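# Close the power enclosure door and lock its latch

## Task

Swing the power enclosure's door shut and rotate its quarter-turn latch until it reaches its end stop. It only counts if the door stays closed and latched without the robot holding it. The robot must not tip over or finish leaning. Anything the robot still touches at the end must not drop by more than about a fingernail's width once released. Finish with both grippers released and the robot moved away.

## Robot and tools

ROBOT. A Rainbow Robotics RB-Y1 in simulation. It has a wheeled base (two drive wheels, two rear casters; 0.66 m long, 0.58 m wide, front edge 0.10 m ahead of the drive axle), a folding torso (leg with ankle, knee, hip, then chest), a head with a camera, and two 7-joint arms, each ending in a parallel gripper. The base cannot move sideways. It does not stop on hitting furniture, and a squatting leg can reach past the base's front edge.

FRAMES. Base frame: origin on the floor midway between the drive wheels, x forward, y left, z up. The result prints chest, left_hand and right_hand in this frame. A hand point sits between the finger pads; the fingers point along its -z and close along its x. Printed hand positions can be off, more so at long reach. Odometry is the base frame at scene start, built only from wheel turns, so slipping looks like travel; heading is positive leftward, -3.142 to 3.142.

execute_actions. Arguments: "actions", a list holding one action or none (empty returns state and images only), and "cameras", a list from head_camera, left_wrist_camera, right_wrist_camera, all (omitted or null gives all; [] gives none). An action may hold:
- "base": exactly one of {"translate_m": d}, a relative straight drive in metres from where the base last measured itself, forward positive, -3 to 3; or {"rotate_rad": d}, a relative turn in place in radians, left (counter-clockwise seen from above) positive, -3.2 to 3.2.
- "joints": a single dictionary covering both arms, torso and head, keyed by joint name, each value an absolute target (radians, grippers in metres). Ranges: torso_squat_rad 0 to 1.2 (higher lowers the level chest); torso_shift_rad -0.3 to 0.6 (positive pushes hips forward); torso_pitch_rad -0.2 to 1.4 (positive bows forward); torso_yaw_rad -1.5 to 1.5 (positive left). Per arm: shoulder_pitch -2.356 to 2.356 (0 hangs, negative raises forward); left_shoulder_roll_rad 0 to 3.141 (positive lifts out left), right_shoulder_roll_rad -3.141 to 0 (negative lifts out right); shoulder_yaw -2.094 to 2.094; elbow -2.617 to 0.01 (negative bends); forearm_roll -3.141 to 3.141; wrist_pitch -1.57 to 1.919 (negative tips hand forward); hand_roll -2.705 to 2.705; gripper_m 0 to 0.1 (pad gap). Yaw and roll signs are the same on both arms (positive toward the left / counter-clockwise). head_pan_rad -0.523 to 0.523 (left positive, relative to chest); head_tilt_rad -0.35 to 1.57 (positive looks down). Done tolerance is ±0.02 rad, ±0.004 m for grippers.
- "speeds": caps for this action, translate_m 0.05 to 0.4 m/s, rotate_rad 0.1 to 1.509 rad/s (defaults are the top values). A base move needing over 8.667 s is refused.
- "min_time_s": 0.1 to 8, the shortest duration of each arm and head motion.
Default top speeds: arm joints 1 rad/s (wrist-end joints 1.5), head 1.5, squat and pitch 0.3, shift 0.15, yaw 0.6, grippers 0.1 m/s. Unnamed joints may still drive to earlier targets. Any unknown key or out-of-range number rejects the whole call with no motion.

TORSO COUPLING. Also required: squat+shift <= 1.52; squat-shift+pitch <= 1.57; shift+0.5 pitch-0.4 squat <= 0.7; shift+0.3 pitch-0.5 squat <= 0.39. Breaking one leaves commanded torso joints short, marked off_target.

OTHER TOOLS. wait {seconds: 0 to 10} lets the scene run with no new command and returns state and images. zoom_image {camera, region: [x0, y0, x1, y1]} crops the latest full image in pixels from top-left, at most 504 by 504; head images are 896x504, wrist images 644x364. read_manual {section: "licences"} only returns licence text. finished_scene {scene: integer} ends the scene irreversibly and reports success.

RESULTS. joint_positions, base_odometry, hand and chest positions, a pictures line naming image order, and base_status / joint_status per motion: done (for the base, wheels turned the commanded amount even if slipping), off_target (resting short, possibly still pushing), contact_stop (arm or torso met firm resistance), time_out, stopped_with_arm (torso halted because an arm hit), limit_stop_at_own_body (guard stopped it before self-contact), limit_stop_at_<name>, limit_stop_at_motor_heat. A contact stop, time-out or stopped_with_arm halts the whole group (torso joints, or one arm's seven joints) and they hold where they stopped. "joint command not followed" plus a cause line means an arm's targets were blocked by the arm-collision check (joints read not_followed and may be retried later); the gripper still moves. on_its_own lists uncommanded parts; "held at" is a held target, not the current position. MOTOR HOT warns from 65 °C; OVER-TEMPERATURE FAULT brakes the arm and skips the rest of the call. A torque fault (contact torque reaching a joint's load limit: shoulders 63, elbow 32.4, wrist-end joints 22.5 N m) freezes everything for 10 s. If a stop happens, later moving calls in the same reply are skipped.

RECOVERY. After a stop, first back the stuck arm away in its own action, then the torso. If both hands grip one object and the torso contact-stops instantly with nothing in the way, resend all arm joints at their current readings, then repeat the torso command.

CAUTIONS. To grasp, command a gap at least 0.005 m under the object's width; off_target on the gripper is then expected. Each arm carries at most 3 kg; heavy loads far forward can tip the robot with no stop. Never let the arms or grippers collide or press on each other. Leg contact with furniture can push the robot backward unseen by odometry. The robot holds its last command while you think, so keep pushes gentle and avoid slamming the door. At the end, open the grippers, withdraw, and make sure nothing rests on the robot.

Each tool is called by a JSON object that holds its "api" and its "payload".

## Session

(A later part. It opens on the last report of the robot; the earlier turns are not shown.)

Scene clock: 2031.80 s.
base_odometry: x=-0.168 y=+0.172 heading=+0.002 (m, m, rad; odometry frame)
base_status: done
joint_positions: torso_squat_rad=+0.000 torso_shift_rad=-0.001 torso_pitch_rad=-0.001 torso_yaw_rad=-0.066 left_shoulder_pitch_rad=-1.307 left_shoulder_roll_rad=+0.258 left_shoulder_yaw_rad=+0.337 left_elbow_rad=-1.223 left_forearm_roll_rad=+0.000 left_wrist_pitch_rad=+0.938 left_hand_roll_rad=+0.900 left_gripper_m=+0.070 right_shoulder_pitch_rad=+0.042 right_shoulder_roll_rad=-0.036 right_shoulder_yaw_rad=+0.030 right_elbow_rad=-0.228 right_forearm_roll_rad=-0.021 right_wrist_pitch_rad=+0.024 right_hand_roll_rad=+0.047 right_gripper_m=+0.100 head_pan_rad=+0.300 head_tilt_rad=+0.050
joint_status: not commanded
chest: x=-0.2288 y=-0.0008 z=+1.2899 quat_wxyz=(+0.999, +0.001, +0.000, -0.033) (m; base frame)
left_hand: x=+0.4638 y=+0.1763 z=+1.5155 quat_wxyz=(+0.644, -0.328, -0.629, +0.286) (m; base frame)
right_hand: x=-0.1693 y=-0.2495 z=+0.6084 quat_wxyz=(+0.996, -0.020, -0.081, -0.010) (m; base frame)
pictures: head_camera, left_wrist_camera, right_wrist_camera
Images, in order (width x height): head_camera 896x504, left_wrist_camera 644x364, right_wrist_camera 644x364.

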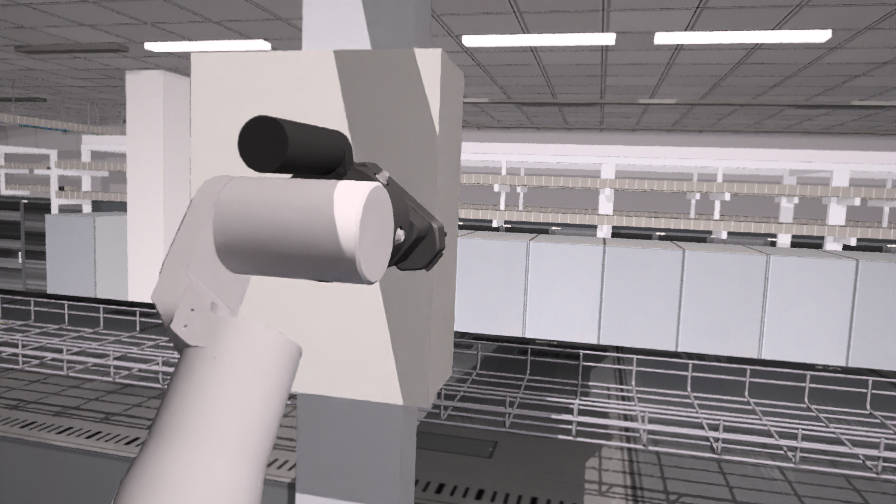

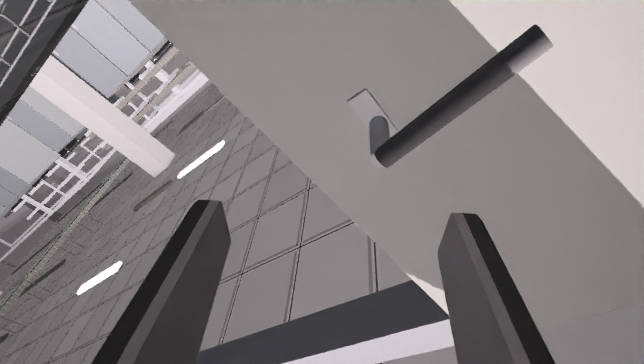

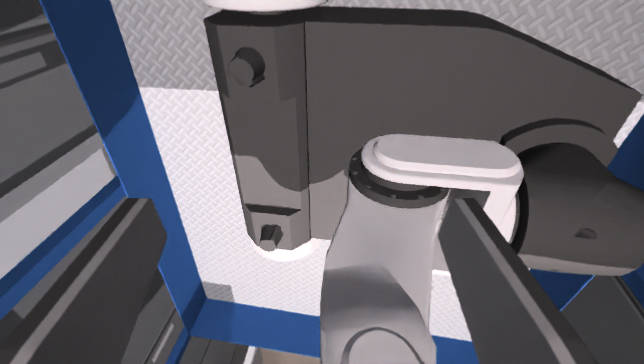

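{"api": "execute_actions", "payload": {"actions": [{"joints":{"torso_yaw_rad":0.02,"left_shoulder_pitch_rad":-1.335,"left_shoulder_roll_rad":0.26,"left_shoulder_yaw_rad":0.339,"left_elbow_rad":-1.218,"left_forearm_roll_rad":0,"left_wrist_pitch_rad":0.965,"left_hand_roll_rad":0.0,"left_gripper_m":0.0}}]}}

Scene clock: 2089.97 s.
base_odometry: x=-0.168 y=+0.172 heading=+0.002 (m, m, rad; odometry frame)
base_status: not commanded
joint_positions: torso_squat_rad=+0.000 torso_shift_rad=-0.001 torso_pitch_rad=-0.001 torso_yaw_rad=+0.020 left_shoulder_pitch_rad=-1.335 left_shoulder_roll_rad=+0.260 left_shoulder_yaw_rad=+0.339 left_elbow_rad=-1.218 left_forearm_roll_rad=+0.000 left_wrist_pitch_rad=+0.965 left_hand_roll_rad=+0.000 left_gripper_m=+0.000 right_shoulder_pitch_rad=+0.042 right_shoulder_roll_rad=-0.036 right_shoulder_yaw_rad=+0.030 right_elbow_rad=-0.228 right_forearm_roll_rad=-0.021 right_wrist_pitch_rad=+0.024 right_hand_roll_rad=+0.047 right_gripper_m=+0.100 head_pan_rad=+0.300 head_tilt_rad=+0.050
joint_status: all done
chest: x=-0.2288 y=-0.0007 z=+1.2899 quat_wxyz=(+1.000, +0.001, +0.000, +0.010) (m; base frame)
left_hand: x=+0.4432 y=+0.2300 z=+1.5253 quat_wxyz=(+0.706, +0.006, -0.708, +0.006) (m; base frame)
right_hand: x=-0.1481 y=-0.2435 z=+0.6084 quat_wxyz=(+0.996, -0.016, -0.082, +0.033) (m; base frame)
pictures: head_camera, left_wrist_camera, right_wrist_camera
Images, in order (width x height): head_camera 896x504, left_wrist_camera 644x364, right_wrist_camera 644x364.

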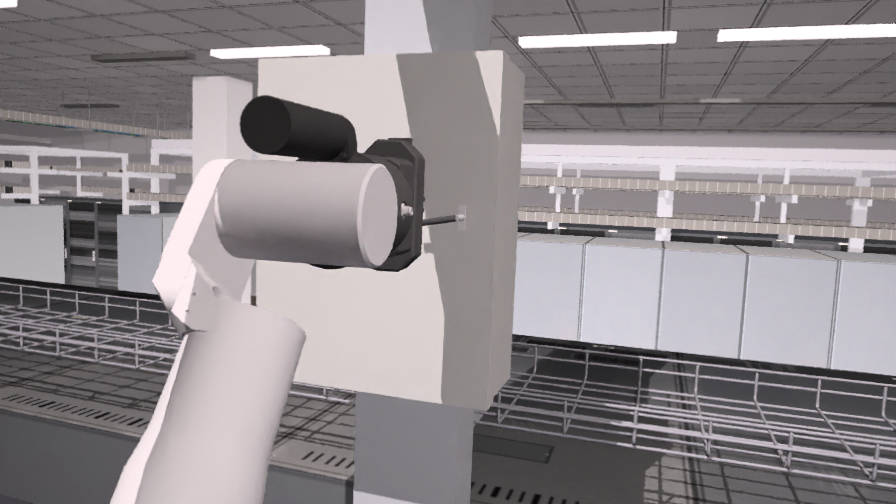

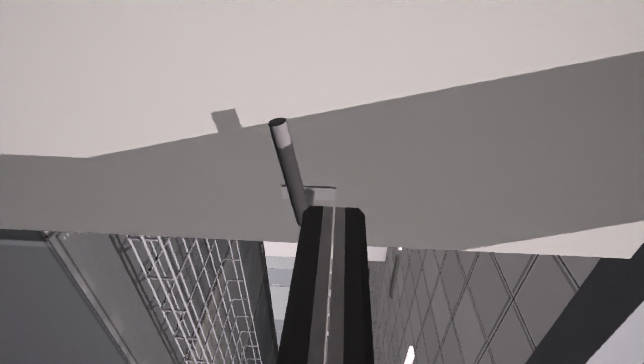

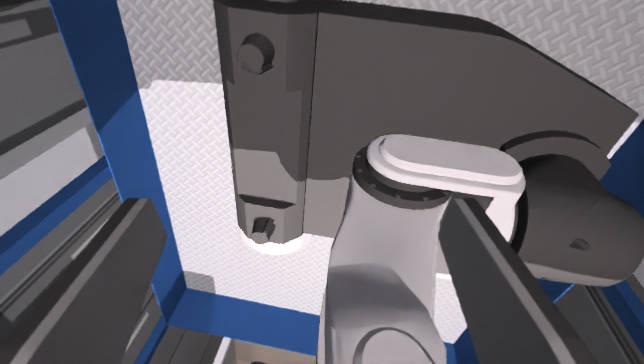

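{"api": "execute_actions", "payload": {"actions": [{"base":{"translate_m":0.07},"speeds":{"translate_m":0.06},"joints":{"torso_yaw_rad":-0.015}}], "cameras": ["head_camera","left_wrist_camera"]}}

Scene clock: 2110.03 s.
base_odometry: x=-0.098 y=+0.172 heading=+0.003 (m, m, rad; odometry frame)
base_status: done
joint_positions: torso_squat_rad=+0.001 torso_shift_rad=-0.004 torso_pitch_rad=-0.007 torso_yaw_rad=-0.014 left_shoulder_pitch_rad=-1.336 left_shoulder_roll_rad=+0.258 left_shoulder_yaw_rad=+0.338 left_elbow_rad=-1.221 left_forearm_roll_rad=+0.001 left_wrist_pitch_rad=+0.967 left_hand_roll_rad=+0.000 left_gripper_m=+0.001 right_shoulder_pitch_rad=+0.042 right_shoulder_roll_rad=-0.036 right_shoulder_yaw_rad=+0.030 right_elbow_rad=-0.228 right_forearm_roll_rad=-0.021 right_wrist_pitch_rad=+0.024 right_hand_roll_rad=+0.047 right_gripper_m=+0.100 head_pan_rad=+0.300 head_tilt_rad=+0.050
joint_status: all done
chest: x=-0.2330 y=-0.0008 z=+1.2899 quat_wxyz=(+1.000, +0.001, -0.003, -0.007) (m; base frame)
left_hand: x=+0.4443 y=+0.2050 z=+1.5303 quat_wxyz=(+0.704, -0.007, -0.710, -0.008) (m; base frame)
right_hand: x=-0.1566 y=-0.2462 z=+0.6088 quat_wxyz=(+0.996, -0.018, -0.085, +0.016) (m; base frame)
pictures: head_camera, left_wrist_camera
Images, in order (width x height): head_camera 896x504, left_wrist_camera 644x364.

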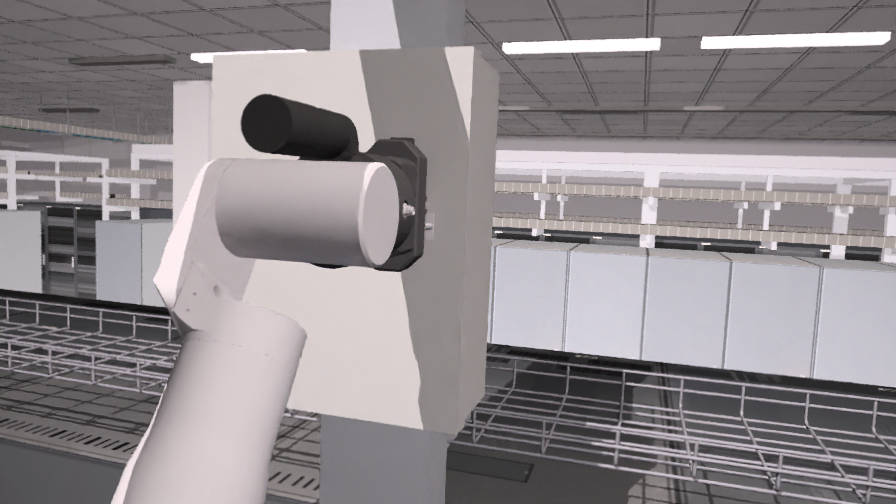

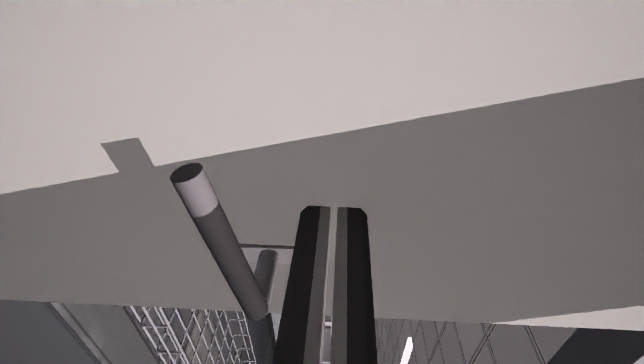

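{"api": "execute_actions", "payload": {"actions": [{"base":{"translate_m":-0.08},"speeds":{"translate_m":0.08}}], "cameras": []}}

{"api": "execute_actions", "payload": {"actions": [{"joints":{"torso_shift_rad":0.2,"torso_yaw_rad":0.015,"left_shoulder_pitch_rad":-1.175,"left_shoulder_roll_rad":0.215,"left_shoulder_yaw_rad":0.323,"left_elbow_rad":-1.934,"left_forearm_roll_rad":0,"left_wrist_pitch_rad":1.515,"left_hand_roll_rad":0.0,"left_gripper_m":0.0},"min_time_s":1.6}], "cameras": ["head_camera","left_wrist_camera"]}}

Scene clock: 2180.00 s.
base_odometry: x=-0.178 y=+0.172 heading=+0.003 (m, m, rad; odometry frame)
base_status: done
joint_positions: torso_squat_rad=+0.000 torso_shift_rad=-0.001 torso_pitch_rad=-0.001 torso_yaw_rad=-0.015 left_shoulder_pitch_rad=-1.335 left_shoulder_roll_rad=+0.260 left_shoulder_yaw_rad=+0.339 left_elbow_rad=-1.218 left_forearm_roll_rad=+0.000 left_wrist_pitch_rad=+0.965 left_hand_roll_rad=+0.000 left_gripper_m=+0.000 right_shoulder_pitch_rad=+0.042 right_shoulder_roll_rad=-0.036 right_shoulder_yaw_rad=+0.030 right_elbow_rad=-0.228 right_forearm_roll_rad=-0.021 right_wrist_pitch_rad=+0.024 right_hand_roll_rad=+0.047 right_gripper_m=+0.100 head_pan_rad=+0.300 head_tilt_rad=+0.050
joint_status: not commanded
chest: x=-0.2289 y=-0.0008 z=+1.2899 quat_wxyz=(+1.000, +0.001, +0.000, -0.007) (m; base frame)
left_hand: x=+0.4507 y=+0.2061 z=+1.5253 quat_wxyz=(+0.706, -0.007, -0.708, -0.007) (m; base frame)
right_hand: x=-0.1567 y=-0.2462 z=+0.6084 quat_wxyz=(+0.996, -0.018, -0.082, +0.016) (m; base frame)
pictures: none
No camera images: the call's "cameras" was empty. Leave "cameras" out to get every camera's image.

Scene clock: 2182.13 s.
base_odometry: x=-0.178 y=+0.172 heading=+0.003 (m, m, rad; odometry frame)
base_status: not commanded
joint_positions: torso_squat_rad=+0.000 torso_shift_rad=+0.200 torso_pitch_rad=-0.001 torso_yaw_rad=+0.015 left_shoulder_pitch_rad=-1.175 left_shoulder_roll_rad=+0.215 left_shoulder_yaw_rad=+0.323 left_elbow_rad=-1.934 left_forearm_roll_rad=+0.000 left_wrist_pitch_rad=+1.515 left_hand_roll_rad=+0.000 left_gripper_m=+0.000 right_shoulder_pitch_rad=+0.042 right_shoulder_roll_rad=-0.036 right_shoulder_yaw_rad=+0.030 right_elbow_rad=-0.228 right_forearm_roll_rad=-0.021 right_wrist_pitch_rad=+0.024 right_hand_roll_rad=+0.047 right_gripper_m=+0.100 head_pan_rad=+0.300 head_tilt_rad=+0.050
joint_status: all done
chest: x=-0.0890 y=-0.0008 z=+1.2760 quat_wxyz=(+1.000, +0.001, +0.000, +0.007) (m; base frame)
left_hand: x=+0.4476 y=+0.2301 z=+1.5277 quat_wxyz=(+0.706, +0.008, -0.708, +0.007) (m; base frame)
right_hand: x=-0.0098 y=-0.2439 z=+0.5944 quat_wxyz=(+0.996, -0.016, -0.082, +0.031) (m; base frame)
pictures: head_camera, left_wrist_camera
Images, in order (width x height): head_camera 896x504, left_wrist_camera 644x364.

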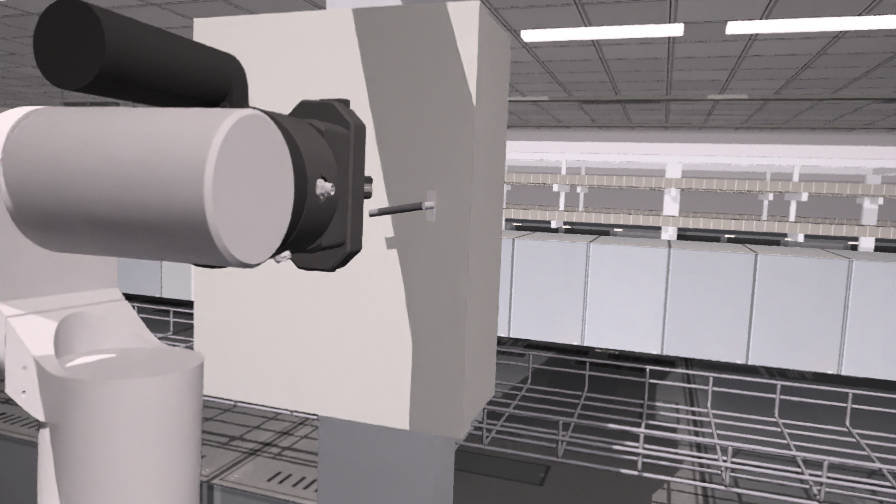

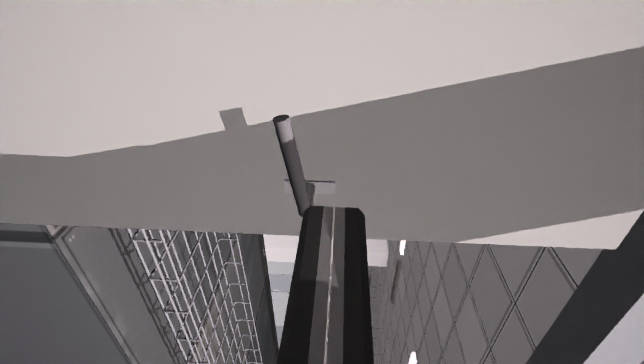

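{"api": "execute_actions", "payload": {"actions": [{"base":{"translate_m":0.066},"speeds":{"translate_m":0.06},"joints":{"torso_yaw_rad":0.002,"left_hand_roll_rad":0.3}}], "cameras": ["head_camera","left_wrist_camera"]}}

Scene clock: 2201.37 s.
base_odometry: x=-0.112 y=+0.172 heading=+0.004 (m, m, rad; odometry frame)
base_status: done
joint_positions: torso_squat_rad=+0.000 torso_shift_rad=+0.200 torso_pitch_rad=-0.001 torso_yaw_rad=+0.002 left_shoulder_pitch_rad=-1.175 left_shoulder_roll_rad=+0.215 left_shoulder_yaw_rad=+0.323 left_elbow_rad=-1.934 left_forearm_roll_rad=+0.000 left_wrist_pitch_rad=+1.515 left_hand_roll_rad=+0.300 left_gripper_m=+0.000 right_shoulder_pitch_rad=+0.042 right_shoulder_roll_rad=-0.036 right_shoulder_yaw_rad=+0.030 right_elbow_rad=-0.228 right_forearm_roll_rad=-0.021 right_wrist_pitch_rad=+0.024 right_hand_roll_rad=+0.047 right_gripper_m=+0.100 head_pan_rad=+0.300 head_tilt_rad=+0.050
joint_status: all done
chest: x=-0.0891 y=-0.0008 z=+1.2760 quat_wxyz=(+1.000, +0.001, +0.000, +0.001) (m; base frame)
left_hand: x=+0.4505 y=+0.2231 z=+1.5277 quat_wxyz=(+0.698, -0.103, -0.701, +0.108) (m; base frame)
right_hand: x=-0.0129 y=-0.2449 z=+0.5945 quat_wxyz=(+0.996, -0.017, -0.082, +0.024) (m; base frame)
pictures: head_camera, left_wrist_camera
Images, in order (width x height): head_camera 896x504, left_wrist_camera 644x364.

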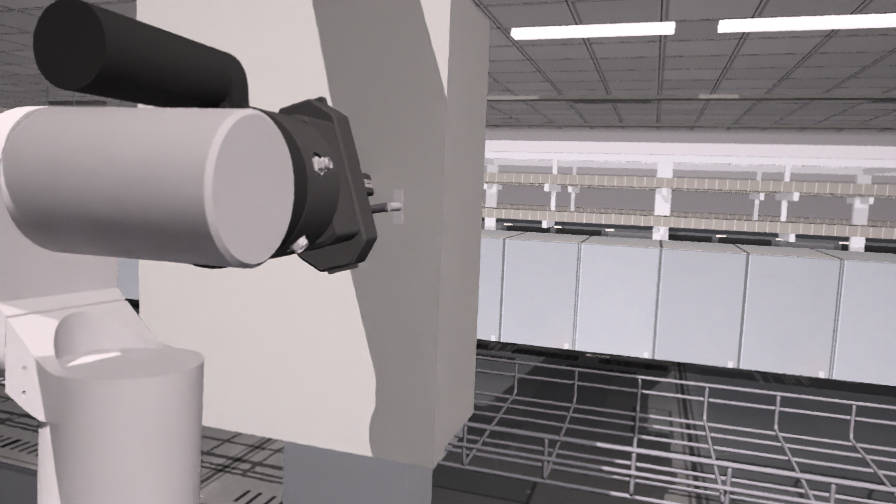

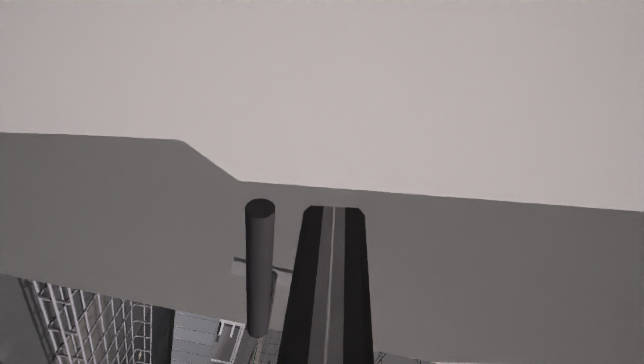

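{"api": "execute_actions", "payload": {"actions": [{"joints":{"torso_yaw_rad":0.024}}], "cameras": []}}

{"api": "execute_actions", "payload": {"actions": [{"joints":{"left_shoulder_pitch_rad":-1.125,"left_wrist_pitch_rad":1.49},"min_time_s":1.5}], "cameras": ["head_camera","left_wrist_camera"]}}

Scene clock: 2215.30 s.
base_odometry: x=-0.112 y=+0.172 heading=+0.004 (m, m, rad; odometry frame)
base_status: not commanded
joint_positions: torso_squat_rad=+0.000 torso_shift_rad=+0.200 torso_pitch_rad=-0.001 torso_yaw_rad=+0.024 left_shoulder_pitch_rad=-1.175 left_shoulder_roll_rad=+0.215 left_shoulder_yaw_rad=+0.323 left_elbow_rad=-1.934 left_forearm_roll_rad=+0.000 left_wrist_pitch_rad=+1.515 left_hand_roll_rad=+0.300 left_gripper_m=+0.000 right_shoulder_pitch_rad=+0.042 right_shoulder_roll_rad=-0.036 right_shoulder_yaw_rad=+0.030 right_elbow_rad=-0.228 right_forearm_roll_rad=-0.021 right_wrist_pitch_rad=+0.024 right_hand_roll_rad=+0.047 right_gripper_m=+0.100 head_pan_rad=+0.300 head_tilt_rad=+0.050
joint_status: all done
chest: x=-0.0891 y=-0.0007 z=+1.2760 quat_wxyz=(+1.000, +0.001, +0.000, +0.012) (m; base frame)
left_hand: x=+0.4454 y=+0.2349 z=+1.5277 quat_wxyz=(+0.697, -0.095, -0.702, +0.115) (m; base frame)
right_hand: x=-0.0076 y=-0.2432 z=+0.5945 quat_wxyz=(+0.996, -0.016, -0.082, +0.035) (m; base frame)
pictures: none
No camera images: the call's "cameras" was empty. Leave "cameras" out to get every camera's image.

Scene clock: 2217.10 s.
base_odometry: x=-0.112 y=+0.172 heading=+0.004 (m, m, rad; odometry frame)
base_status: not commanded
joint_positions: torso_squat_rad=+0.000 torso_shift_rad=+0.199 torso_pitch_rad=-0.002 torso_yaw_rad=+0.024 left_shoulder_pitch_rad=-1.131 left_shoulder_roll_rad=+0.217 left_shoulder_yaw_rad=+0.323 left_elbow_rad=-1.937 left_forearm_roll_rad=+0.000 left_wrist_pitch_rad=+1.487 left_hand_roll_rad=+0.300 left_gripper_m=+0.000 right_shoulder_pitch_rad=+0.042 right_shoulder_roll_rad=-0.036 right_shoulder_yaw_rad=+0.030 right_elbow_rad=-0.228 right_forearm_roll_rad=-0.021 right_wrist_pitch_rad=+0.024 right_hand_roll_rad=+0.047 right_gripper_m=+0.100 head_pan_rad=+0.300 head_tilt_rad=+0.050
joint_status: all done
chest: x=-0.0900 y=-0.0009 z=+1.2761 quat_wxyz=(+1.000, +0.001, -0.001, +0.012) (m; base frame)
left_hand: x=+0.4498 y=+0.2436 z=+1.5139 quat_wxyz=(+0.699, -0.088, -0.700, +0.121) (m; base frame)
right_hand: x=-0.0074 y=-0.2431 z=+0.5946 quat_wxyz=(+0.996, -0.016, -0.083, +0.035) (m; base frame)
pictures: head_camera, left_wrist_camera
Images, in order (width x height): head_camera 896x504, left_wrist_camera 644x364.

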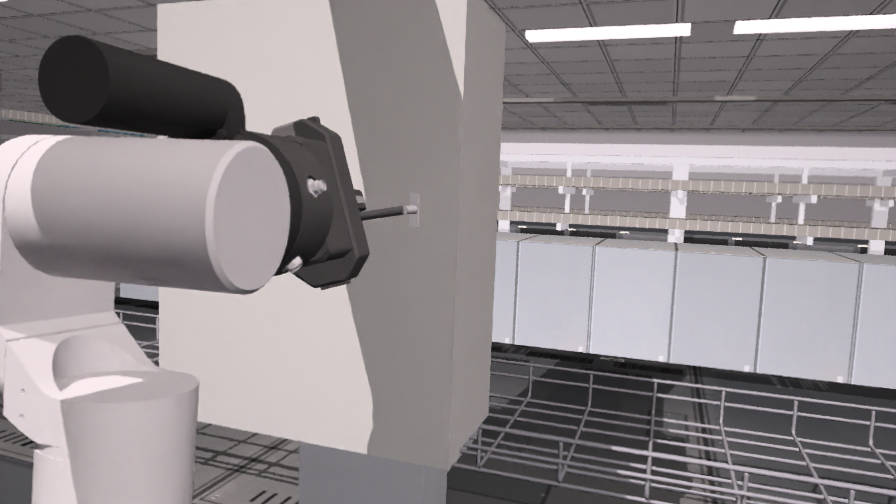

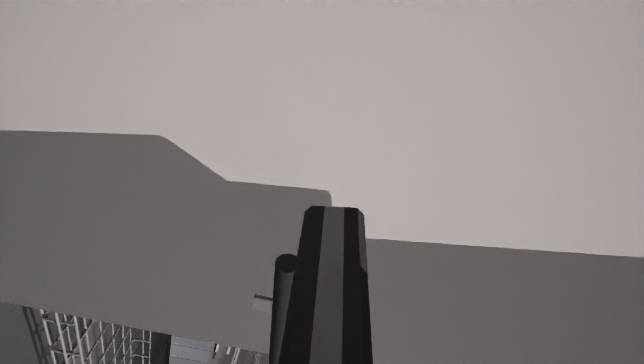

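{"api": "execute_actions", "payload": {"actions": [{"joints":{"left_shoulder_pitch_rad":-1.07,"left_shoulder_roll_rad":0.19,"left_shoulder_yaw_rad":0.31,"left_wrist_pitch_rad":1.46,"left_hand_roll_rad":0.4},"min_time_s":2}], "cameras": ["head_camera","left_wrist_camera"]}}

Scene clock: 2224.83 s.
base_odometry: x=-0.112 y=+0.172 heading=+0.004 (m, m, rad; odometry frame)
base_status: not commanded
joint_positions: torso_squat_rad=+0.001 torso_shift_rad=+0.199 torso_pitch_rad=-0.004 torso_yaw_rad=+0.025 left_shoulder_pitch_rad=-1.077 left_shoulder_roll_rad=+0.195 left_shoulder_yaw_rad=+0.313 left_elbow_rad=-1.939 left_forearm_roll_rad=-0.001 left_wrist_pitch_rad=+1.457 left_hand_roll_rad=+0.400 left_gripper_m=+0.000 right_shoulder_pitch_rad=+0.042 right_shoulder_roll_rad=-0.036 right_shoulder_yaw_rad=+0.030 right_elbow_rad=-0.228 right_forearm_roll_rad=-0.021 right_wrist_pitch_rad=+0.024 right_hand_roll_rad=+0.047 right_gripper_m=+0.100 head_pan_rad=+0.300 head_tilt_rad=+0.050
joint_status: all done
chest: x=-0.0912 y=-0.0007 z=+1.2762 quat_wxyz=(+1.000, +0.000, -0.002, +0.012) (m; base frame)
left_hand: x=+0.4560 y=+0.2423 z=+1.4912 quat_wxyz=(+0.700, -0.123, -0.686, +0.157) (m; base frame)
right_hand: x=-0.0072 y=-0.2431 z=+0.5950 quat_wxyz=(+0.996, -0.016, -0.084, +0.035) (m; base frame)
pictures: head_camera, left_wrist_camera
Images, in order (width x height): head_camera 896x504, left_wrist_camera 644x364.

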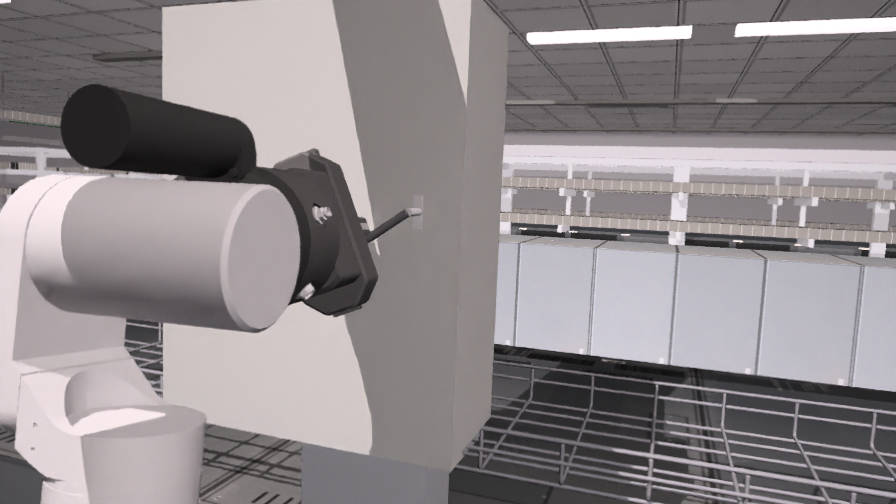

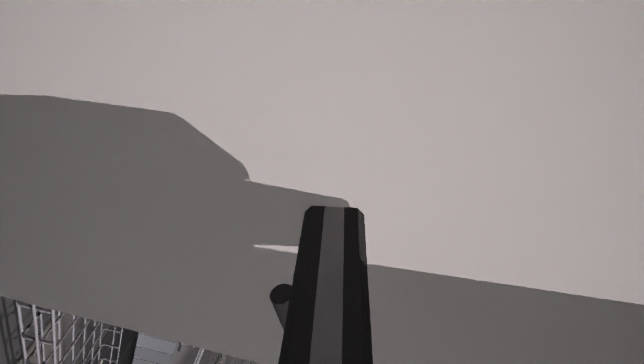

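{"api": "execute_actions", "payload": {"actions": [{"base":{"translate_m":-0.01},"speeds":{"translate_m":0.05},"joints":{"torso_yaw_rad":-0.005,"left_shoulder_pitch_rad":-1.03,"left_shoulder_roll_rad":0.18,"left_shoulder_yaw_rad":0.30,"left_wrist_pitch_rad":1.43,"left_hand_roll_rad":0.8},"min_time_s":2}], "cameras": ["head_camera","left_wrist_camera"]}}

Scene clock: 2234.87 s.
base_odometry: x=-0.122 y=+0.172 heading=+0.004 (m, m, rad; odometry frame)
base_status: done
joint_positions: torso_squat_rad=+0.001 torso_shift_rad=+0.197 torso_pitch_rad=-0.008 torso_yaw_rad=+0.018 left_shoulder_pitch_rad=-1.034 left_shoulder_roll_rad=+0.184 left_shoulder_yaw_rad=+0.303 left_elbow_rad=-1.937 left_forearm_roll_rad=-0.002 left_wrist_pitch_rad=+1.428 left_hand_roll_rad=+0.800 left_gripper_m=+0.000 right_shoulder_pitch_rad=+0.042 right_shoulder_roll_rad=-0.036 right_shoulder_yaw_rad=+0.030 right_elbow_rad=-0.228 right_forearm_roll_rad=-0.021 right_wrist_pitch_rad=+0.024 right_hand_roll_rad=+0.047 right_gripper_m=+0.100 head_pan_rad=+0.300 head_tilt_rad=+0.050
joint_status: torso_yaw_rad contact_stop (moved -0.006 of -0.030); the others done
on_its_own: torso_yaw_rad is held at +0.018, not at your -0.005, since a contact_stop
chest: x=-0.0936 y=-0.0003 z=+1.2764 quat_wxyz=(+1.000, +0.000, -0.004, +0.009) (m; base frame)
left_hand: x=+0.4605 y=+0.2398 z=+1.4752 quat_wxyz=(+0.660, -0.255, -0.644, +0.292) (m; base frame)
right_hand: x=-0.0086 y=-0.2436 z=+0.5956 quat_wxyz=(+0.996, -0.017, -0.086, +0.032) (m; base frame)
pictures: head_camera, left_wrist_camera
Images, in order (width x height): head_camera 896x504, left_wrist_camera 644x364.

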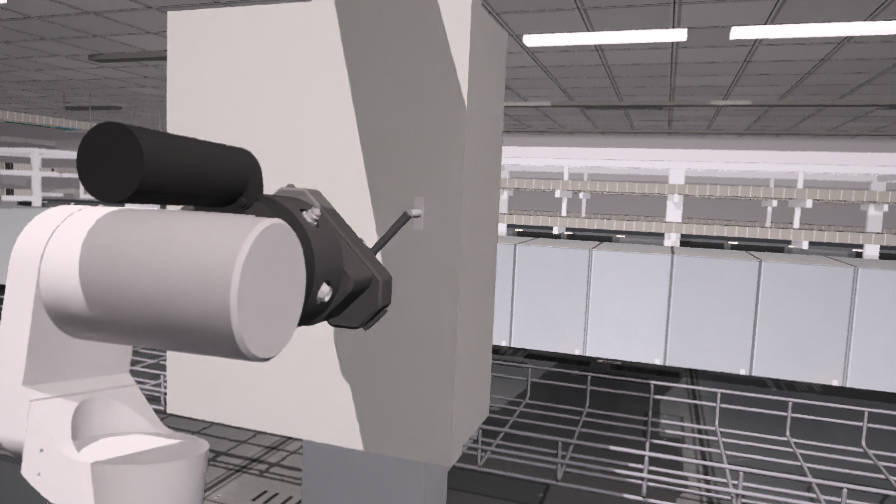

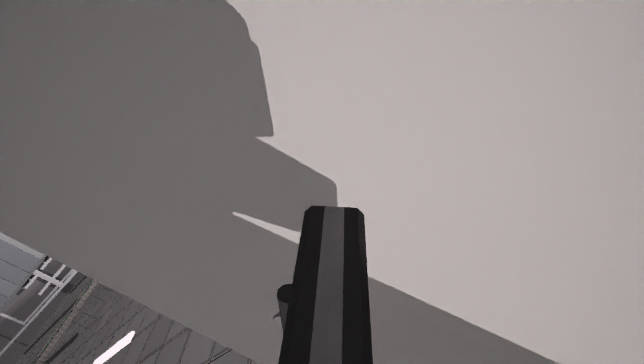

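{"api": "execute_actions", "payload": {"actions": [{"joints":{"left_shoulder_pitch_rad":-1.0,"left_shoulder_roll_rad":0.125,"left_shoulder_yaw_rad":0.265,"left_elbow_rad":-1.934,"left_forearm_roll_rad":0,"left_wrist_pitch_rad":1.41,"left_hand_roll_rad":1.1},"min_time_s":2}], "cameras": ["head_camera","left_wrist_camera"]}}

Scene clock: 2255.83 s.
base_odometry: x=-0.123 y=+0.172 heading=+0.004 (m, m, rad; odometry frame)
base_status: not commanded
joint_positions: torso_squat_rad=+0.001 torso_shift_rad=+0.197 torso_pitch_rad=-0.008 torso_yaw_rad=+0.018 left_shoulder_pitch_rad=-1.015 left_shoulder_roll_rad=+0.157 left_shoulder_yaw_rad=+0.289 left_elbow_rad=-1.940 left_forearm_roll_rad=-0.005 left_wrist_pitch_rad=+1.416 left_hand_roll_rad=+0.999 left_gripper_m=+0.000 right_shoulder_pitch_rad=+0.042 right_shoulder_roll_rad=-0.036 right_shoulder_yaw_rad=+0.030 right_elbow_rad=-0.228 right_forearm_roll_rad=-0.021 right_wrist_pitch_rad=+0.024 right_hand_roll_rad=+0.047 right_gripper_m=+0.100 head_pan_rad=+0.300 head_tilt_rad=+0.050
joint_status: left_shoulder_roll_rad contact_stop_at_left_shoulder_yaw_rad (moved -0.027 of -0.059); left_shoulder_yaw_rad contact_stop (moved -0.015 of -0.038); left_hand_roll_rad contact_stop_at_left_shoulder_yaw_rad (moved +0.199 of +0.300); the others done
on_its_own: torso_yaw_rad is held at +0.018, not at your -0.005, since a contact_stop; left_shoulder_roll_rad is held at +0.156, not at your +0.125, since a contact_stop; left_shoulder_yaw_rad is held at +0.287, not at your +0.265, since a contact_stop; left_hand_roll_rad is held at +0.999, not at your +1.100, since a contact_stop
chest: x=-0.0935 y=-0.0005 z=+1.2764 quat_wxyz=(+1.000, +0.000, -0.004, +0.009) (m; base frame)
left_hand: x=+0.4634 y=+0.2274 z=+1.4643 quat_wxyz=(+0.635, -0.323, -0.608, +0.351) (m; base frame)
right_hand: x=-0.0087 y=-0.2437 z=+0.5956 quat_wxyz=(+0.996, -0.016, -0.086, +0.032) (m; base frame)
pictures: head_camera, left_wrist_camera
Images, in order (width x height): head_camera 896x504, left_wrist_camera 644x364.

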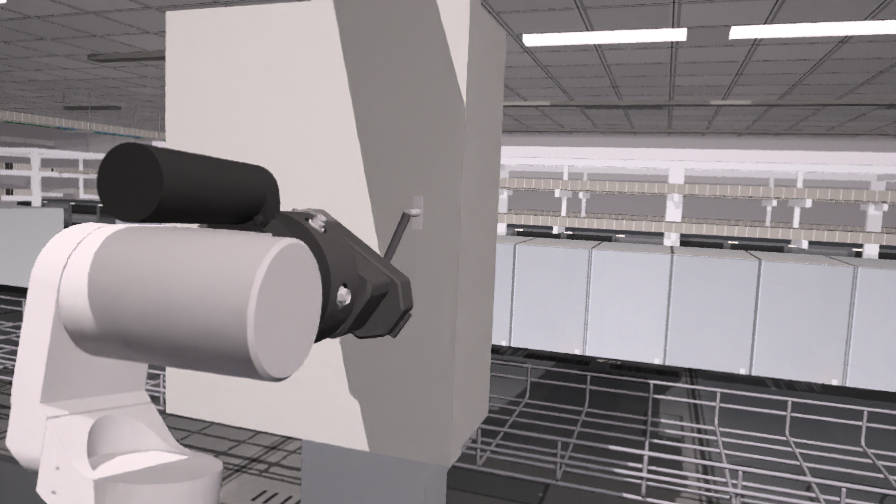

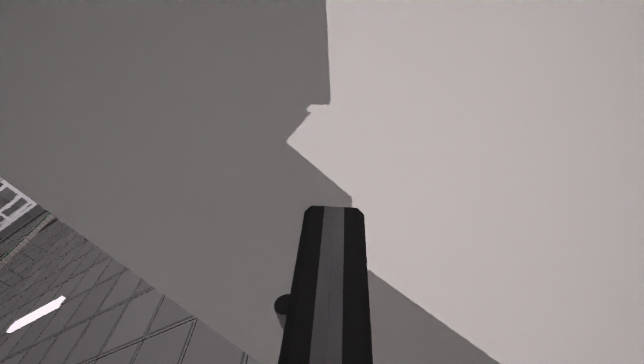

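{"api": "execute_actions", "payload": {"actions": [{"base":{"rotate_rad":-0.045},"speeds":{"rotate_rad":0.1},"joints":{"left_shoulder_pitch_rad":-1.012,"left_shoulder_roll_rad":0.157,"left_shoulder_yaw_rad":0.289,"left_elbow_rad":-1.945,"left_forearm_roll_rad":0,"left_wrist_pitch_rad":1.42,"left_hand_roll_rad":1.25},"min_time_s":1}], "cameras": ["head_camera","left_wrist_camera"]}}

Scene clock: 2272.83 s.
base_odometry: x=-0.123 y=+0.172 heading=-0.035 (m, m, rad; odometry frame)
base_status: rotate_rad time_out (by the wheels' count: -0.039 of -0.045)
joint_positions: torso_squat_rad=+0.001 torso_shift_rad=+0.195 torso_pitch_rad=-0.011 torso_yaw_rad=+0.019 left_shoulder_pitch_rad=-1.011 left_shoulder_roll_rad=+0.166 left_shoulder_yaw_rad=+0.298 left_elbow_rad=-1.949 left_forearm_roll_rad=-0.009 left_wrist_pitch_rad=+1.419 left_hand_roll_rad=+1.038 left_gripper_m=+0.000 right_shoulder_pitch_rad=+0.042 right_shoulder_roll_rad=-0.036 right_shoulder_yaw_rad=+0.030 right_elbow_rad=-0.228 right_forearm_roll_rad=-0.021 right_wrist_pitch_rad=+0.024 right_hand_roll_rad=+0.047 right_gripper_m=+0.100 head_pan_rad=+0.300 head_tilt_rad=+0.050
joint_status: left_forearm_roll_rad contact_stop (moved -0.004 of +0.005); left_hand_roll_rad contact_stop_at_left_forearm_roll_rad (moved +0.039 of +0.251); the others done
on_its_own: torso_yaw_rad is held at +0.018, not at your -0.005, since a contact_stop; left_hand_roll_rad is held at +1.038, not at your +1.250, since a contact_stop
chest: x=-0.0956 y=+0.0005 z=+1.2766 quat_wxyz=(+1.000, +0.000, -0.005, +0.010) (m; base frame)
left_hand: x=+0.4582 y=+0.2382 z=+1.4672 quat_wxyz=(+0.621, -0.331, -0.607, +0.369) (m; base frame)
right_hand: x=-0.0084 y=-0.2436 z=+0.5964 quat_wxyz=(+0.996, -0.017, -0.087, +0.033) (m; base frame)
pictures: head_camera, left_wrist_camera
Images, in order (width x height): head_camera 896x504, left_wrist_camera 644x364.

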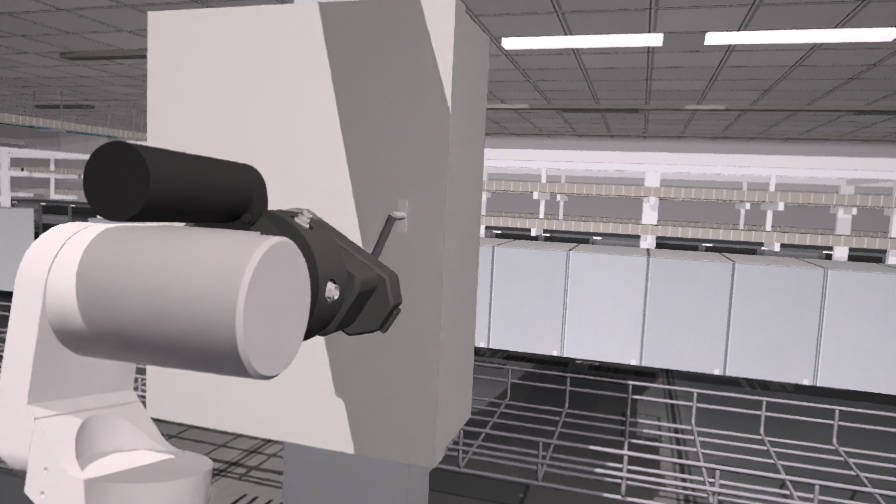

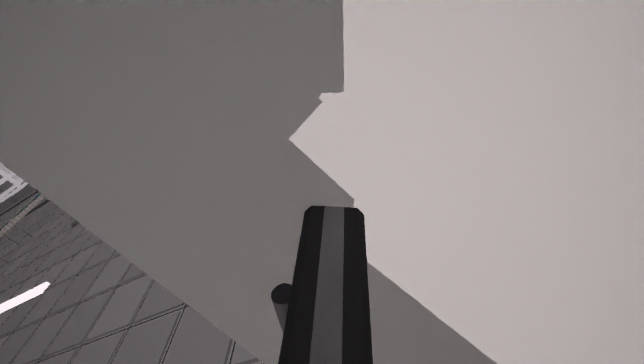

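{"api": "execute_actions", "payload": {"actions": [{"base":{"translate_m":0.012},"speeds":{"translate_m":0.05},"joints":{"left_shoulder_pitch_rad":-1.012,"left_shoulder_roll_rad":0.157,"left_shoulder_yaw_rad":0.289,"left_elbow_rad":-1.945,"left_forearm_roll_rad":-0.009,"left_wrist_pitch_rad":1.42,"left_hand_roll_rad":1.04},"min_time_s":1}], "cameras": ["head_camera","left_wrist_camera"]}}

Scene clock: 2291.67 s.
TORQUE FAULT: left_elbow_rad reached its load limit. The robot stopped for 10 seconds, dropped its targets and accepts commands again. The stop added 9.3 s to the call and to motion_time.
base_odometry: x=-0.114 y=+0.172 heading=-0.034 (m, m, rad; odometry frame)
base_status: done
joint_positions: torso_squat_rad=+0.002 torso_shift_rad=+0.194 torso_pitch_rad=-0.013 torso_yaw_rad=+0.019 left_shoulder_pitch_rad=-1.010 left_shoulder_roll_rad=+0.165 left_shoulder_yaw_rad=+0.298 left_elbow_rad=-1.957 left_forearm_roll_rad=-0.009 left_wrist_pitch_rad=+1.424 left_hand_roll_rad=+1.038 left_gripper_m=+0.000 right_shoulder_pitch_rad=+0.042 right_shoulder_roll_rad=-0.036 right_shoulder_yaw_rad=+0.030 right_elbow_rad=-0.228 right_forearm_roll_rad=-0.021 right_wrist_pitch_rad=+0.024 right_hand_roll_rad=+0.047 right_gripper_m=+0.100 head_pan_rad=+0.300 head_tilt_rad=+0.050
joint_status: all done
on_its_own: torso_yaw_rad is held at +0.018, not at your -0.005, since a contact_stop
chest: x=-0.0969 y=-0.0004 z=+1.2768 quat_wxyz=(+1.000, +0.000, -0.006, +0.010) (m; base frame)
left_hand: x=+0.4549 y=+0.2367 z=+1.4691 quat_wxyz=(+0.620, -0.332, -0.608, +0.368) (m; base frame)
right_hand: x=-0.0084 y=-0.2436 z=+0.5964 quat_wxyz=(+0.995, -0.017, -0.088, +0.033) (m; base frame)
pictures: head_camera, left_wrist_camera
Images, in order (width x height): head_camera 896x504, left_wrist_camera 644x364.

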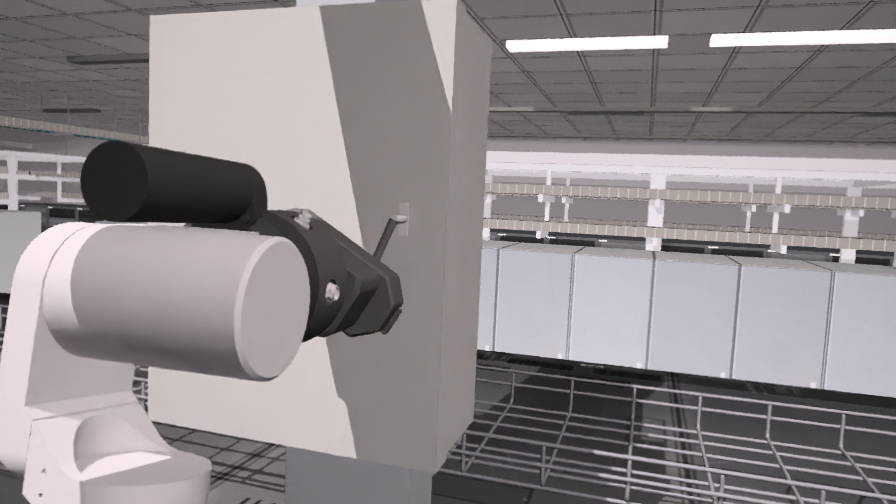

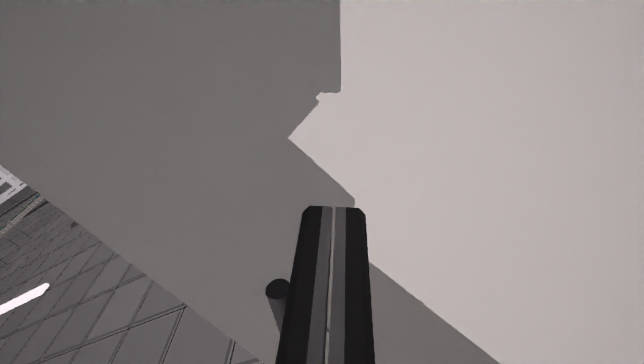

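{"api": "execute_actions", "payload": {"actions": [{"base":{"translate_m":-0.025},"speeds":{"translate_m":0.05}}], "cameras": ["head_camera","left_wrist_camera"]}}

Scene clock: 2295.53 s.
base_odometry: x=-0.139 y=+0.173 heading=-0.034 (m, m, rad; odometry frame)
base_status: done
joint_positions: torso_squat_rad=+0.001 torso_shift_rad=+0.197 torso_pitch_rad=-0.007 torso_yaw_rad=+0.018 left_shoulder_pitch_rad=-1.011 left_shoulder_roll_rad=+0.167 left_shoulder_yaw_rad=+0.299 left_elbow_rad=-1.952 left_forearm_roll_rad=-0.010 left_wrist_pitch_rad=+1.421 left_hand_roll_rad=+1.038 left_gripper_m=+0.000 right_shoulder_pitch_rad=+0.042 right_shoulder_roll_rad=-0.036 right_shoulder_yaw_rad=+0.030 right_elbow_rad=-0.228 right_forearm_roll_rad=-0.021 right_wrist_pitch_rad=+0.024 right_hand_roll_rad=+0.047 right_gripper_m=+0.100 head_pan_rad=+0.300 head_tilt_rad=+0.050
joint_status: not commanded
on_its_own: torso_yaw_rad is held at +0.018, not at your -0.005, since a contact_stop
chest: x=-0.0927 y=-0.0003 z=+1.2763 quat_wxyz=(+1.000, +0.000, -0.003, +0.009) (m; base frame)
left_hand: x=+0.4615 y=+0.2373 z=+1.4653 quat_wxyz=(+0.622, -0.330, -0.606, +0.370) (m; base frame)
right_hand: x=-0.0086 y=-0.2436 z=+0.5954 quat_wxyz=(+0.996, -0.017, -0.085, +0.032) (m; base frame)
pictures: head_camera, left_wrist_camera
Images, in order (width x height): head_camera 896x504, left_wrist_camera 644x364.

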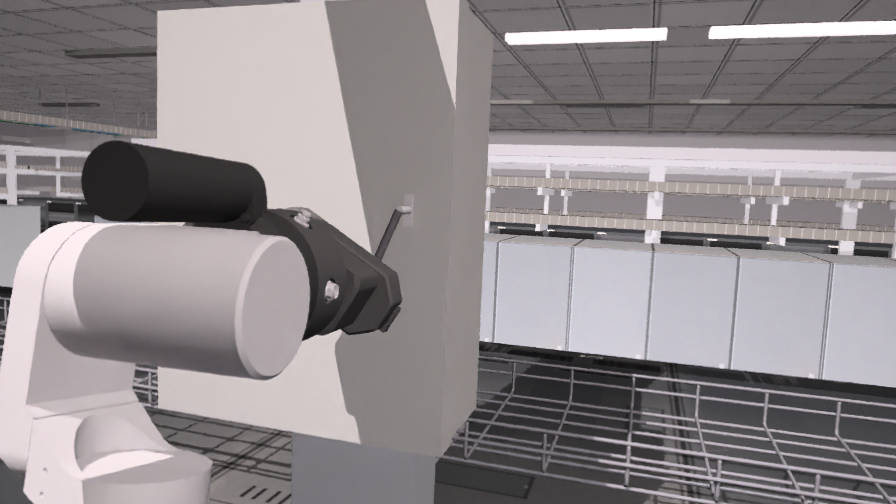

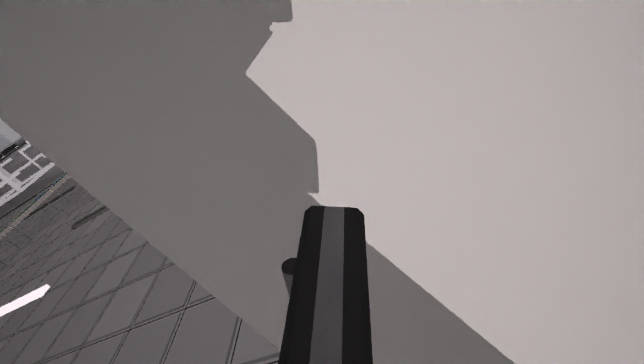

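{"api": "execute_actions", "payload": {"actions": [{"joints":{"torso_yaw_rad":0.018,"left_shoulder_pitch_rad":-1.012,"left_shoulder_roll_rad":0.135,"left_shoulder_yaw_rad":0.28,"left_elbow_rad":-1.945,"left_forearm_roll_rad":0.0,"left_wrist_pitch_rad":1.42,"left_hand_roll_rad":1.2},"min_time_s":2}], "cameras": ["head_camera","left_wrist_camera"]}}

Scene clock: 2301.90 s.
base_odometry: x=-0.139 y=+0.172 heading=-0.034 (m, m, rad; odometry frame)
base_status: not commanded
joint_positions: torso_squat_rad=+0.001 torso_shift_rad=+0.198 torso_pitch_rad=-0.006 torso_yaw_rad=+0.018 left_shoulder_pitch_rad=-1.011 left_shoulder_roll_rad=+0.168 left_shoulder_yaw_rad=+0.301 left_elbow_rad=-1.953 left_forearm_roll_rad=-0.011 left_wrist_pitch_rad=+1.419 left_hand_roll_rad=+1.046 left_gripper_m=+0.000 right_shoulder_pitch_rad=+0.042 right_shoulder_roll_rad=-0.036 right_shoulder_yaw_rad=+0.030 right_elbow_rad=-0.228 right_forearm_roll_rad=-0.021 right_wrist_pitch_rad=+0.024 right_hand_roll_rad=+0.047 right_gripper_m=+0.100 head_pan_rad=+0.300 head_tilt_rad=+0.050
joint_status: left_shoulder_roll_rad contact_stop_at_left_forearm_roll_rad (moved +0.001 of -0.032); left_shoulder_yaw_rad contact_stop_at_left_forearm_roll_rad (moved +0.002 of -0.019); left_forearm_roll_rad contact_stop (moved -0.001 of +0.010); left_hand_roll_rad contact_stop_at_left_forearm_roll_rad (moved +0.008 of +0.162); the others done
on_its_own: left_shoulder_roll_rad is held at +0.167, not at your +0.135, since a contact_stop; left_hand_roll_rad is held at +1.046, not at your +1.200, since a contact_stop
chest: x=-0.0925 y=-0.0005 z=+1.2763 quat_wxyz=(+1.000, +0.000, -0.003, +0.009) (m; base frame)
left_hand: x=+0.4615 y=+0.2386 z=+1.4659 quat_wxyz=(+0.619, -0.332, -0.606, +0.373) (m; base frame)
right_hand: x=-0.0086 y=-0.2436 z=+0.5953 quat_wxyz=(+0.996, -0.016, -0.085, +0.032) (m; base frame)
pictures: head_camera, left_wrist_camera
Images, in order (width x height): head_camera 896x504, left_wrist_camera 644x364.

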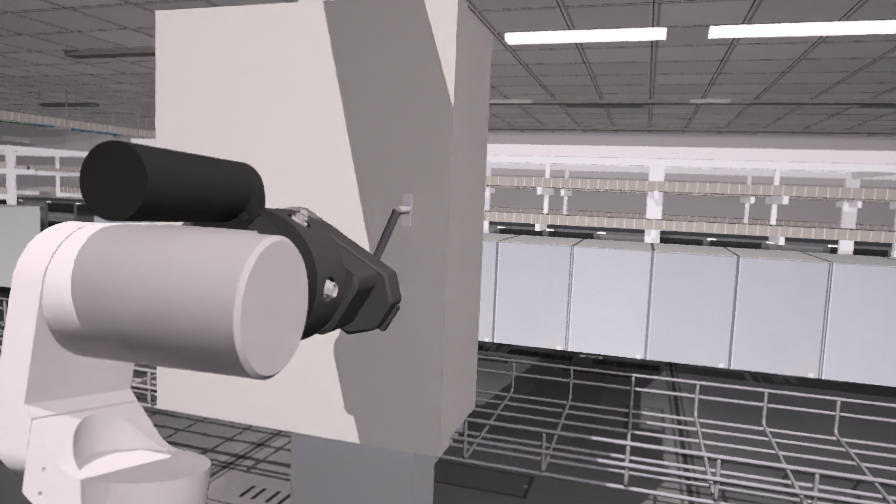

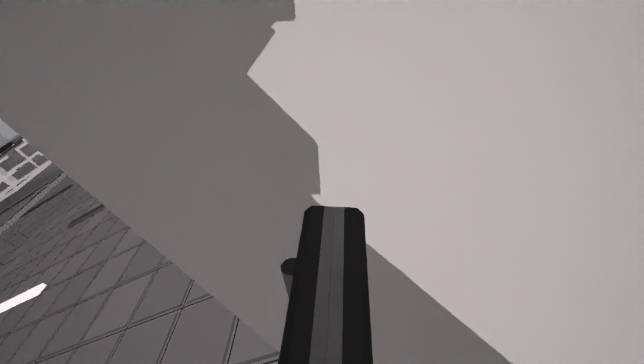

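{"api": "execute_actions", "payload": {"actions": [{"base":{"rotate_rad":-0.03},"speeds":{"rotate_rad":0.1}}], "cameras": ["head_camera","left_wrist_camera"]}}

Scene clock: 2315.87 s.
base_odometry: x=-0.139 y=+0.173 heading=-0.061 (m, m, rad; odometry frame)
base_status: done
joint_positions: torso_squat_rad=+0.001 torso_shift_rad=+0.197 torso_pitch_rad=-0.007 torso_yaw_rad=+0.019 left_shoulder_pitch_rad=-1.011 left_shoulder_roll_rad=+0.172 left_shoulder_yaw_rad=+0.305 left_elbow_rad=-1.954 left_forearm_roll_rad=-0.013 left_wrist_pitch_rad=+1.419 left_hand_roll_rad=+1.046 left_gripper_m=+0.000 right_shoulder_pitch_rad=+0.042 right_shoulder_roll_rad=-0.036 right_shoulder_yaw_rad=+0.030 right_elbow_rad=-0.228 right_forearm_roll_rad=-0.021 right_wrist_pitch_rad=+0.024 right_hand_roll_rad=+0.047 right_gripper_m=+0.100 head_pan_rad=+0.300 head_tilt_rad=+0.050
joint_status: not commanded
on_its_own: left_shoulder_roll_rad is held at +0.167, not at your +0.135, since a contact_stop; left_hand_roll_rad is held at +1.046, not at your +1.200, since a contact_stop
chest: x=-0.0929 y=+0.0003 z=+1.2763 quat_wxyz=(+1.000, +0.000, -0.003, +0.009) (m; base frame)
left_hand: x=+0.4605 y=+0.2435 z=+1.4668 quat_wxyz=(+0.617, -0.331, -0.608, +0.376) (m; base frame)
right_hand: x=-0.0084 y=-0.2436 z=+0.5957 quat_wxyz=(+0.996, -0.017, -0.085, +0.033) (m; base frame)
pictures: head_camera, left_wrist_camera
Images, in order (width x height): head_camera 896x504, left_wrist_camera 644x364.

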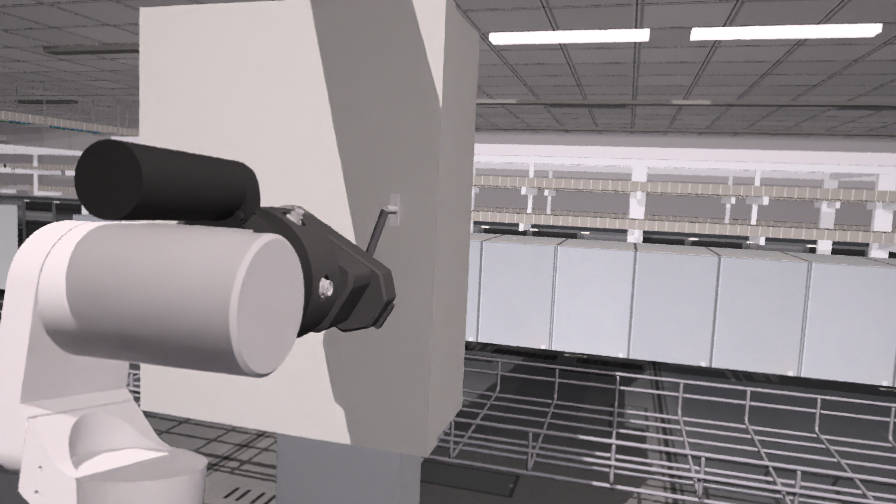

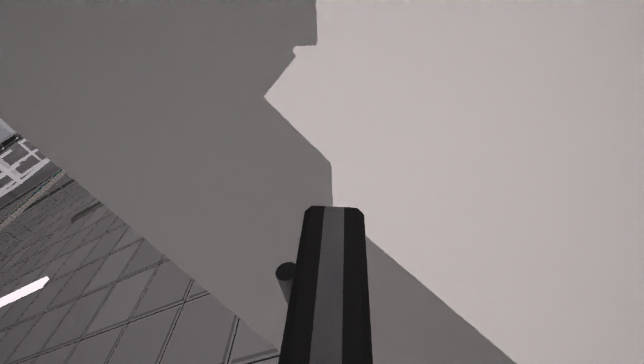

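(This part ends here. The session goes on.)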